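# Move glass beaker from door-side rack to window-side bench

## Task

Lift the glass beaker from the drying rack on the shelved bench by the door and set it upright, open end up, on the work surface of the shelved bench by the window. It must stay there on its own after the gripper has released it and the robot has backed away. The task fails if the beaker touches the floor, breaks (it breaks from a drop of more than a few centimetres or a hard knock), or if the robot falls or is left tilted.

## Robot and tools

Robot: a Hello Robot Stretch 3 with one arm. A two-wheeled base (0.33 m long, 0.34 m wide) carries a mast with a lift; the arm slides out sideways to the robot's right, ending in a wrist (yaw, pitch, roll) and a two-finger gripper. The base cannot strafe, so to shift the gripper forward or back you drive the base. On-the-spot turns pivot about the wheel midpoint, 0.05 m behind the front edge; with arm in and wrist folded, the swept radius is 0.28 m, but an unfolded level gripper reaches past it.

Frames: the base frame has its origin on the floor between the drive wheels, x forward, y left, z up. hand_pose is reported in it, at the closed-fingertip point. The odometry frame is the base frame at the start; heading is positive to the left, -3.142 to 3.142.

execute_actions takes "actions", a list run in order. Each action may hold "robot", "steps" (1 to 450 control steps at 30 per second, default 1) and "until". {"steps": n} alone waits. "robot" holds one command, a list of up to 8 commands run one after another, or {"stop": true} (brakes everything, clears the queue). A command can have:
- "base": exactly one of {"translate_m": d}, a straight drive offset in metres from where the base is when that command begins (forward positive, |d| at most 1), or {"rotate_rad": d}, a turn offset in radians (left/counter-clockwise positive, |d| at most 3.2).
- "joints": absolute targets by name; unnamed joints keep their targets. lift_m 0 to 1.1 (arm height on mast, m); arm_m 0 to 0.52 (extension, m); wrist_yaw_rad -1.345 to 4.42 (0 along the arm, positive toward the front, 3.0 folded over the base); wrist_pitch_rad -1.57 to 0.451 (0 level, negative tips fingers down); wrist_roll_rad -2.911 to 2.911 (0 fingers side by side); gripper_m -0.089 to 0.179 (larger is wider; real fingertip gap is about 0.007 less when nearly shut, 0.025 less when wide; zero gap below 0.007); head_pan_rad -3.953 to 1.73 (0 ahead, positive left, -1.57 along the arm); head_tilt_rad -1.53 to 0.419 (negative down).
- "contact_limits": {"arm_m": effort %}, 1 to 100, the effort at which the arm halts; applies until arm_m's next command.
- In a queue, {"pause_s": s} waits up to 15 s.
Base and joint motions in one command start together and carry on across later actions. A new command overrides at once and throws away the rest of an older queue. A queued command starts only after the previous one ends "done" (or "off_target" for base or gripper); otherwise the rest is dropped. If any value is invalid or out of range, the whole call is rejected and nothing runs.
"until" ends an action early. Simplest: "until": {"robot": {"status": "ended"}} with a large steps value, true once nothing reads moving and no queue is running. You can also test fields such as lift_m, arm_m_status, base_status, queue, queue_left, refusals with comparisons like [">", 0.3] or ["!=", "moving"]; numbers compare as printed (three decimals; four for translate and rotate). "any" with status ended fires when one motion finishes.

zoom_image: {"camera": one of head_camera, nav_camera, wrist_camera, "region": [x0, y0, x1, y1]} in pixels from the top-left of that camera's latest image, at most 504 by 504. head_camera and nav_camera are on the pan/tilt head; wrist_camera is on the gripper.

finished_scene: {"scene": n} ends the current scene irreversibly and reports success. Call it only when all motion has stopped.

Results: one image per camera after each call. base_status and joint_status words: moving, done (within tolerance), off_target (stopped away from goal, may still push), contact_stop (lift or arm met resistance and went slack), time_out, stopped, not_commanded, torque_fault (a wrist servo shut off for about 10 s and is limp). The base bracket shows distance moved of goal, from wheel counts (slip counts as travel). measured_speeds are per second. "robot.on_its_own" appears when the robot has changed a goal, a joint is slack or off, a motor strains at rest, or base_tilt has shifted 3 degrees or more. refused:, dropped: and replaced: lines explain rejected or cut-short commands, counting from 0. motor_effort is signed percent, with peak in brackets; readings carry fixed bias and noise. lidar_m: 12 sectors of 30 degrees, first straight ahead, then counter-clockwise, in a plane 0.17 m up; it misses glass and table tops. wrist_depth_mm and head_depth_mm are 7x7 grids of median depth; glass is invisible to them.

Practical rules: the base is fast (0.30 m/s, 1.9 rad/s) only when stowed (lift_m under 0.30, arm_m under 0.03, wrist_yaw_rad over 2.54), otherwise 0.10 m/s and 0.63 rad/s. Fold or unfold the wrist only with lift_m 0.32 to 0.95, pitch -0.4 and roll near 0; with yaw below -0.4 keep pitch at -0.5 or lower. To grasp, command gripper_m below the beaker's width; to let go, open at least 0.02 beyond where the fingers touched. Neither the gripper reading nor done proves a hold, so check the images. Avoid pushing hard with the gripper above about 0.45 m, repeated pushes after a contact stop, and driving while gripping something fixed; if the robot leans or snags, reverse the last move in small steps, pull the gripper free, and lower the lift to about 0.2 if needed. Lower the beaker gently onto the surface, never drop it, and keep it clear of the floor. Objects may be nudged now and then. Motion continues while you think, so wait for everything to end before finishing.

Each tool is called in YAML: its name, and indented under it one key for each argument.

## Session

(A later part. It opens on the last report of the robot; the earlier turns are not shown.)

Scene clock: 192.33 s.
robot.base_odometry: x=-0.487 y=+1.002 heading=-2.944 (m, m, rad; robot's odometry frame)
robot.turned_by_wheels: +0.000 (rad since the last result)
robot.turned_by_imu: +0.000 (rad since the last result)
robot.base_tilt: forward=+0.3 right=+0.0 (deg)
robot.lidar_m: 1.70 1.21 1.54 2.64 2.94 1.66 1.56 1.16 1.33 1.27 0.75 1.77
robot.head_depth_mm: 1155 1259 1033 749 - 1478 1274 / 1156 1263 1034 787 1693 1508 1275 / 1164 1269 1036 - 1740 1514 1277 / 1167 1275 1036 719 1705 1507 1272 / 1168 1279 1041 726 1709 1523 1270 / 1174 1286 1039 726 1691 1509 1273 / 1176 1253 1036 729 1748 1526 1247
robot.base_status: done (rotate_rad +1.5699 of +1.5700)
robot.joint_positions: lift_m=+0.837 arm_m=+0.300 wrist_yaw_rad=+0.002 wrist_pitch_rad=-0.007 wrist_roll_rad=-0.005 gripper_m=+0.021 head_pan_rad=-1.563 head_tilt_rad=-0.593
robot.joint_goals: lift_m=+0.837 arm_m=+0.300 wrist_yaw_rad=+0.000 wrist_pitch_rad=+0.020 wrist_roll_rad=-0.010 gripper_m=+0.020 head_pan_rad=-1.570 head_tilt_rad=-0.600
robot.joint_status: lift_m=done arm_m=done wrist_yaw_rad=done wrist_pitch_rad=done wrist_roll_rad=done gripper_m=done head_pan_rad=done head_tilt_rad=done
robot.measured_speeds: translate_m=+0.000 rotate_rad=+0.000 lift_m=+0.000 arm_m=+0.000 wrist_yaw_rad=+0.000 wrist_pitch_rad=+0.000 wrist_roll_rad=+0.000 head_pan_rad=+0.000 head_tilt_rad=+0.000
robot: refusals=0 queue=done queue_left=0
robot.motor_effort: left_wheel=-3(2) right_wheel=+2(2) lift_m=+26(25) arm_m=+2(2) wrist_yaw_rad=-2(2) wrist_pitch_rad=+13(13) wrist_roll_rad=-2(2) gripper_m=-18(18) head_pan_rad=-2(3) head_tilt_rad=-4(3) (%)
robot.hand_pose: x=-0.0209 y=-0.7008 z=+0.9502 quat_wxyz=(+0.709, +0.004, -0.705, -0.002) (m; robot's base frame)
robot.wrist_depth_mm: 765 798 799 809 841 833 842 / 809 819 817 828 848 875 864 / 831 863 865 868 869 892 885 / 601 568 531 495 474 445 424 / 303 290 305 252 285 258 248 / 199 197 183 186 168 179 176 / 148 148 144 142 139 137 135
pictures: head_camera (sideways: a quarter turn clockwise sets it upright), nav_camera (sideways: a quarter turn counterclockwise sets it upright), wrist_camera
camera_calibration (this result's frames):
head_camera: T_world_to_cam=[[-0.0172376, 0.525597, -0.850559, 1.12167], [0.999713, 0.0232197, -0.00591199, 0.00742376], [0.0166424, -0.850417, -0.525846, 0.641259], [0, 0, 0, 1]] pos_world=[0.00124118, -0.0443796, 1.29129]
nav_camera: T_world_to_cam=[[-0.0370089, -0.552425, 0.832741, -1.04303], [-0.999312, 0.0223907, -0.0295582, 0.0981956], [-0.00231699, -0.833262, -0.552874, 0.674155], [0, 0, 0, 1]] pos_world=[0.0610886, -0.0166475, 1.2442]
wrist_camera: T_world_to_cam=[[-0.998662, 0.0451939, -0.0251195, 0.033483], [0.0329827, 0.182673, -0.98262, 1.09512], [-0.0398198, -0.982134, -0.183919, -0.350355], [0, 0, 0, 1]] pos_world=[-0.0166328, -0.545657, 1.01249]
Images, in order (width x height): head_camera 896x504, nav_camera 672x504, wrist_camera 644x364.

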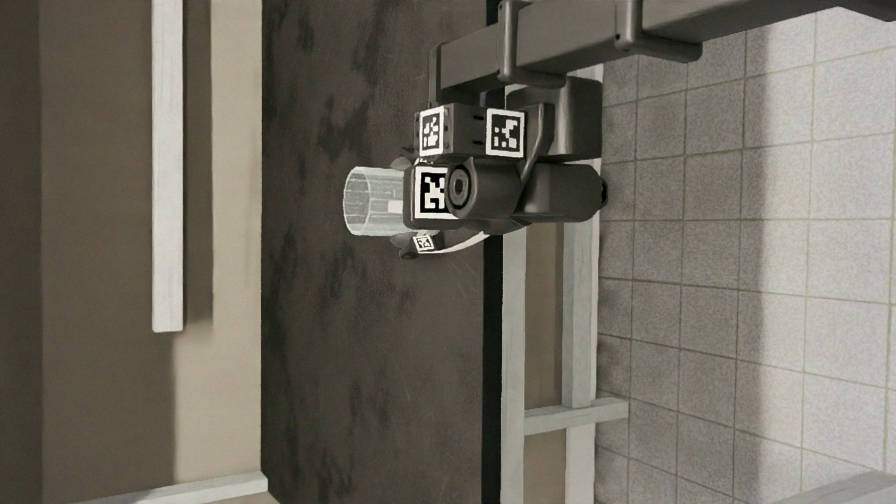

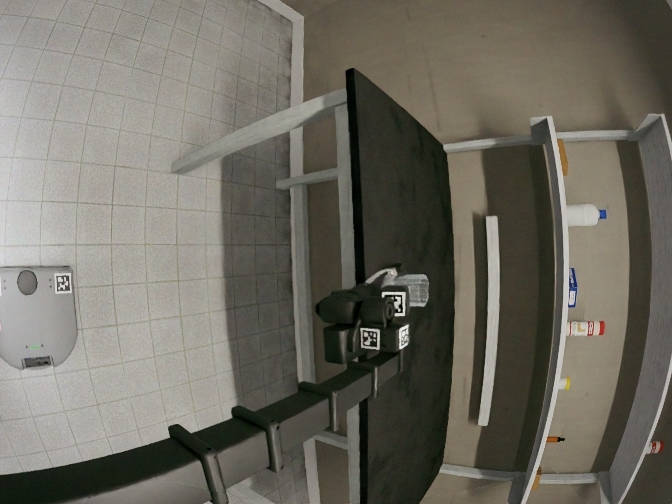

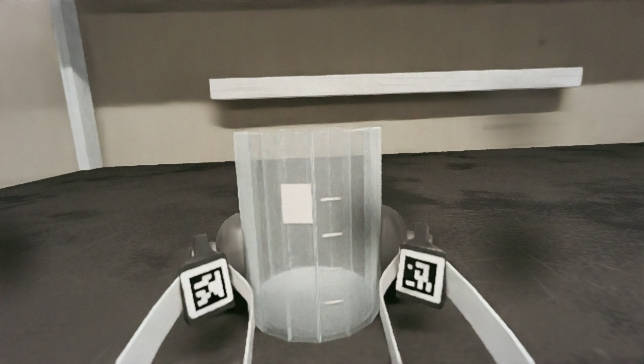

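execute_actions:
  actions:
    - {"robot":[{"joints":{"lift_m":0.832}},{"joints":{"gripper_m":0.14}},{"joints":{"arm_m":0.0}}],"steps":450,"until":{"robot":{"status":"ended"}}}

Scene clock: 199.67 s.
robot.base_odometry: x=-0.487 y=+1.002 heading=-2.944 (m, m, rad; robot's odometry frame)
robot.turned_by_wheels: +0.000 (rad since the last result)
robot.turned_by_imu: -0.001 (rad since the last result)
robot.base_tilt: forward=+0.2 right=+0.0 (deg)
robot.lidar_m: 1.70 1.21 1.54 2.65 2.93 1.67 1.56 1.15 1.33 1.27 0.75 1.77
robot.head_depth_mm: 1156 1260 1036 717 1684 1515 1304 / 1161 1266 1034 718 1691 1516 1272 / 1160 1271 1036 719 1691 1579 - / 1166 1267 1032 719 1704 1516 1274 / 1166 1281 1035 726 1718 1513 1275 / 1171 1280 1039 728 1701 1517 1270 / 1176 1252 1040 731 1750 1508 1245
robot.base_status: done (rotate_rad +1.5699 of +1.5700)
robot.joint_positions: lift_m=+0.832 arm_m=+0.003 wrist_yaw_rad=+0.002 wrist_pitch_rad=+0.004 wrist_roll_rad=-0.008 gripper_m=+0.140 head_pan_rad=-1.563 head_tilt_rad=-0.593
robot.joint_goals: lift_m=+0.832 arm_m=+0.000 wrist_yaw_rad=+0.000 wrist_pitch_rad=+0.020 wrist_roll_rad=-0.010 gripper_m=+0.140 head_pan_rad=-1.570 head_tilt_rad=-0.600
robot.joint_status: lift_m=done arm_m=done wrist_yaw_rad=done wrist_pitch_rad=done wrist_roll_rad=done gripper_m=done head_pan_rad=done head_tilt_rad=done
robot.measured_speeds: translate_m=+0.000 rotate_rad=+0.000 lift_m=+0.000 arm_m=+0.000 wrist_yaw_rad=+0.000 wrist_pitch_rad=+0.000 wrist_roll_rad=+0.000 head_pan_rad=+0.000 head_tilt_rad=+0.000
robot: refusals=0 queue=done queue_left=0
robot.motor_effort: left_wheel=-2(3) right_wheel=+3(3) lift_m=+25(25) arm_m=-2(3) wrist_yaw_rad=-2(2) wrist_pitch_rad=+8(13) wrist_roll_rad=-1(2) gripper_m=+0(82) head_pan_rad=-3(4) head_tilt_rad=-4(4) (%)
robot.hand_pose: x=-0.0210 y=-0.4038 z=+0.9480 quat_wxyz=(+0.710, +0.000, -0.704, +0.002) (m; robot's base frame)
robot.wrist_depth_mm: - - - - - - - / - - - - - - - / - - - - - - - / - 587 551 525 489 463 438 / 381 360 407 418 422 435 446 / - - - - - - - / - - - - - - -
pictures: head_camera (sideways: a quarter turn clockwise sets it upright), nav_camera (sideways: a quarter turn counterclockwise sets it upright), wrist_camera
camera_calibration (this result's frames):
head_camera: T_world_to_cam=[[-0.0172368, 0.525603, -0.850555, 1.12166], [0.999713, 0.0232181, -0.00591187, 0.0074236], [0.016641, -0.850413, -0.525853, 0.641268], [0, 0, 0, 1]] pos_world=[0.00124111, -0.0443795, 1.29129]
nav_camera: T_world_to_cam=[[-0.0370098, -0.552431, 0.832737, -1.04303], [-0.999312, 0.0223926, -0.0295579, 0.0981953], [-0.00231841, -0.833258, -0.55288, 0.674163], [0, 0, 0, 1]] pos_world=[0.0610886, -0.0166472, 1.2442]
wrist_camera: T_world_to_cam=[[-0.998711, 0.0451171, -0.0232402, 0.0181452], [0.0306767, 0.17186, -0.984644, 1.03626], [-0.0404301, -0.984088, -0.173023, -0.0702298], [0, 0, 0, 1]] pos_world=[-0.0165066, -0.248023, 1.00862]
Images, in order (width x height): head_camera 896x504, nav_camera 672x504, wrist_camera 644x364.

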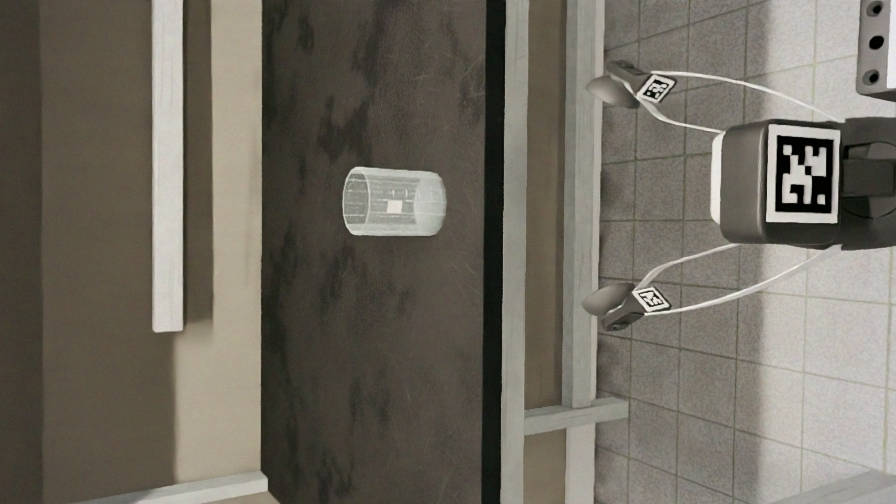

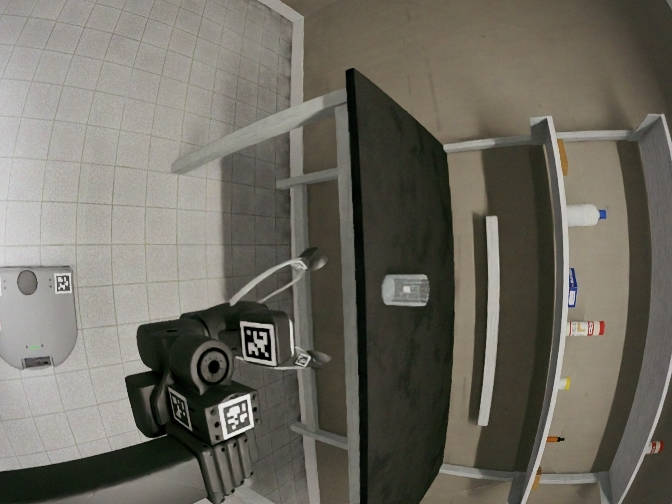

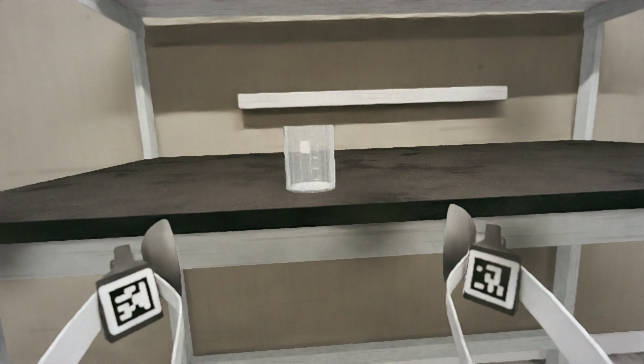

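finished_scene:
  scene: 2

The scene is finished: the task was done.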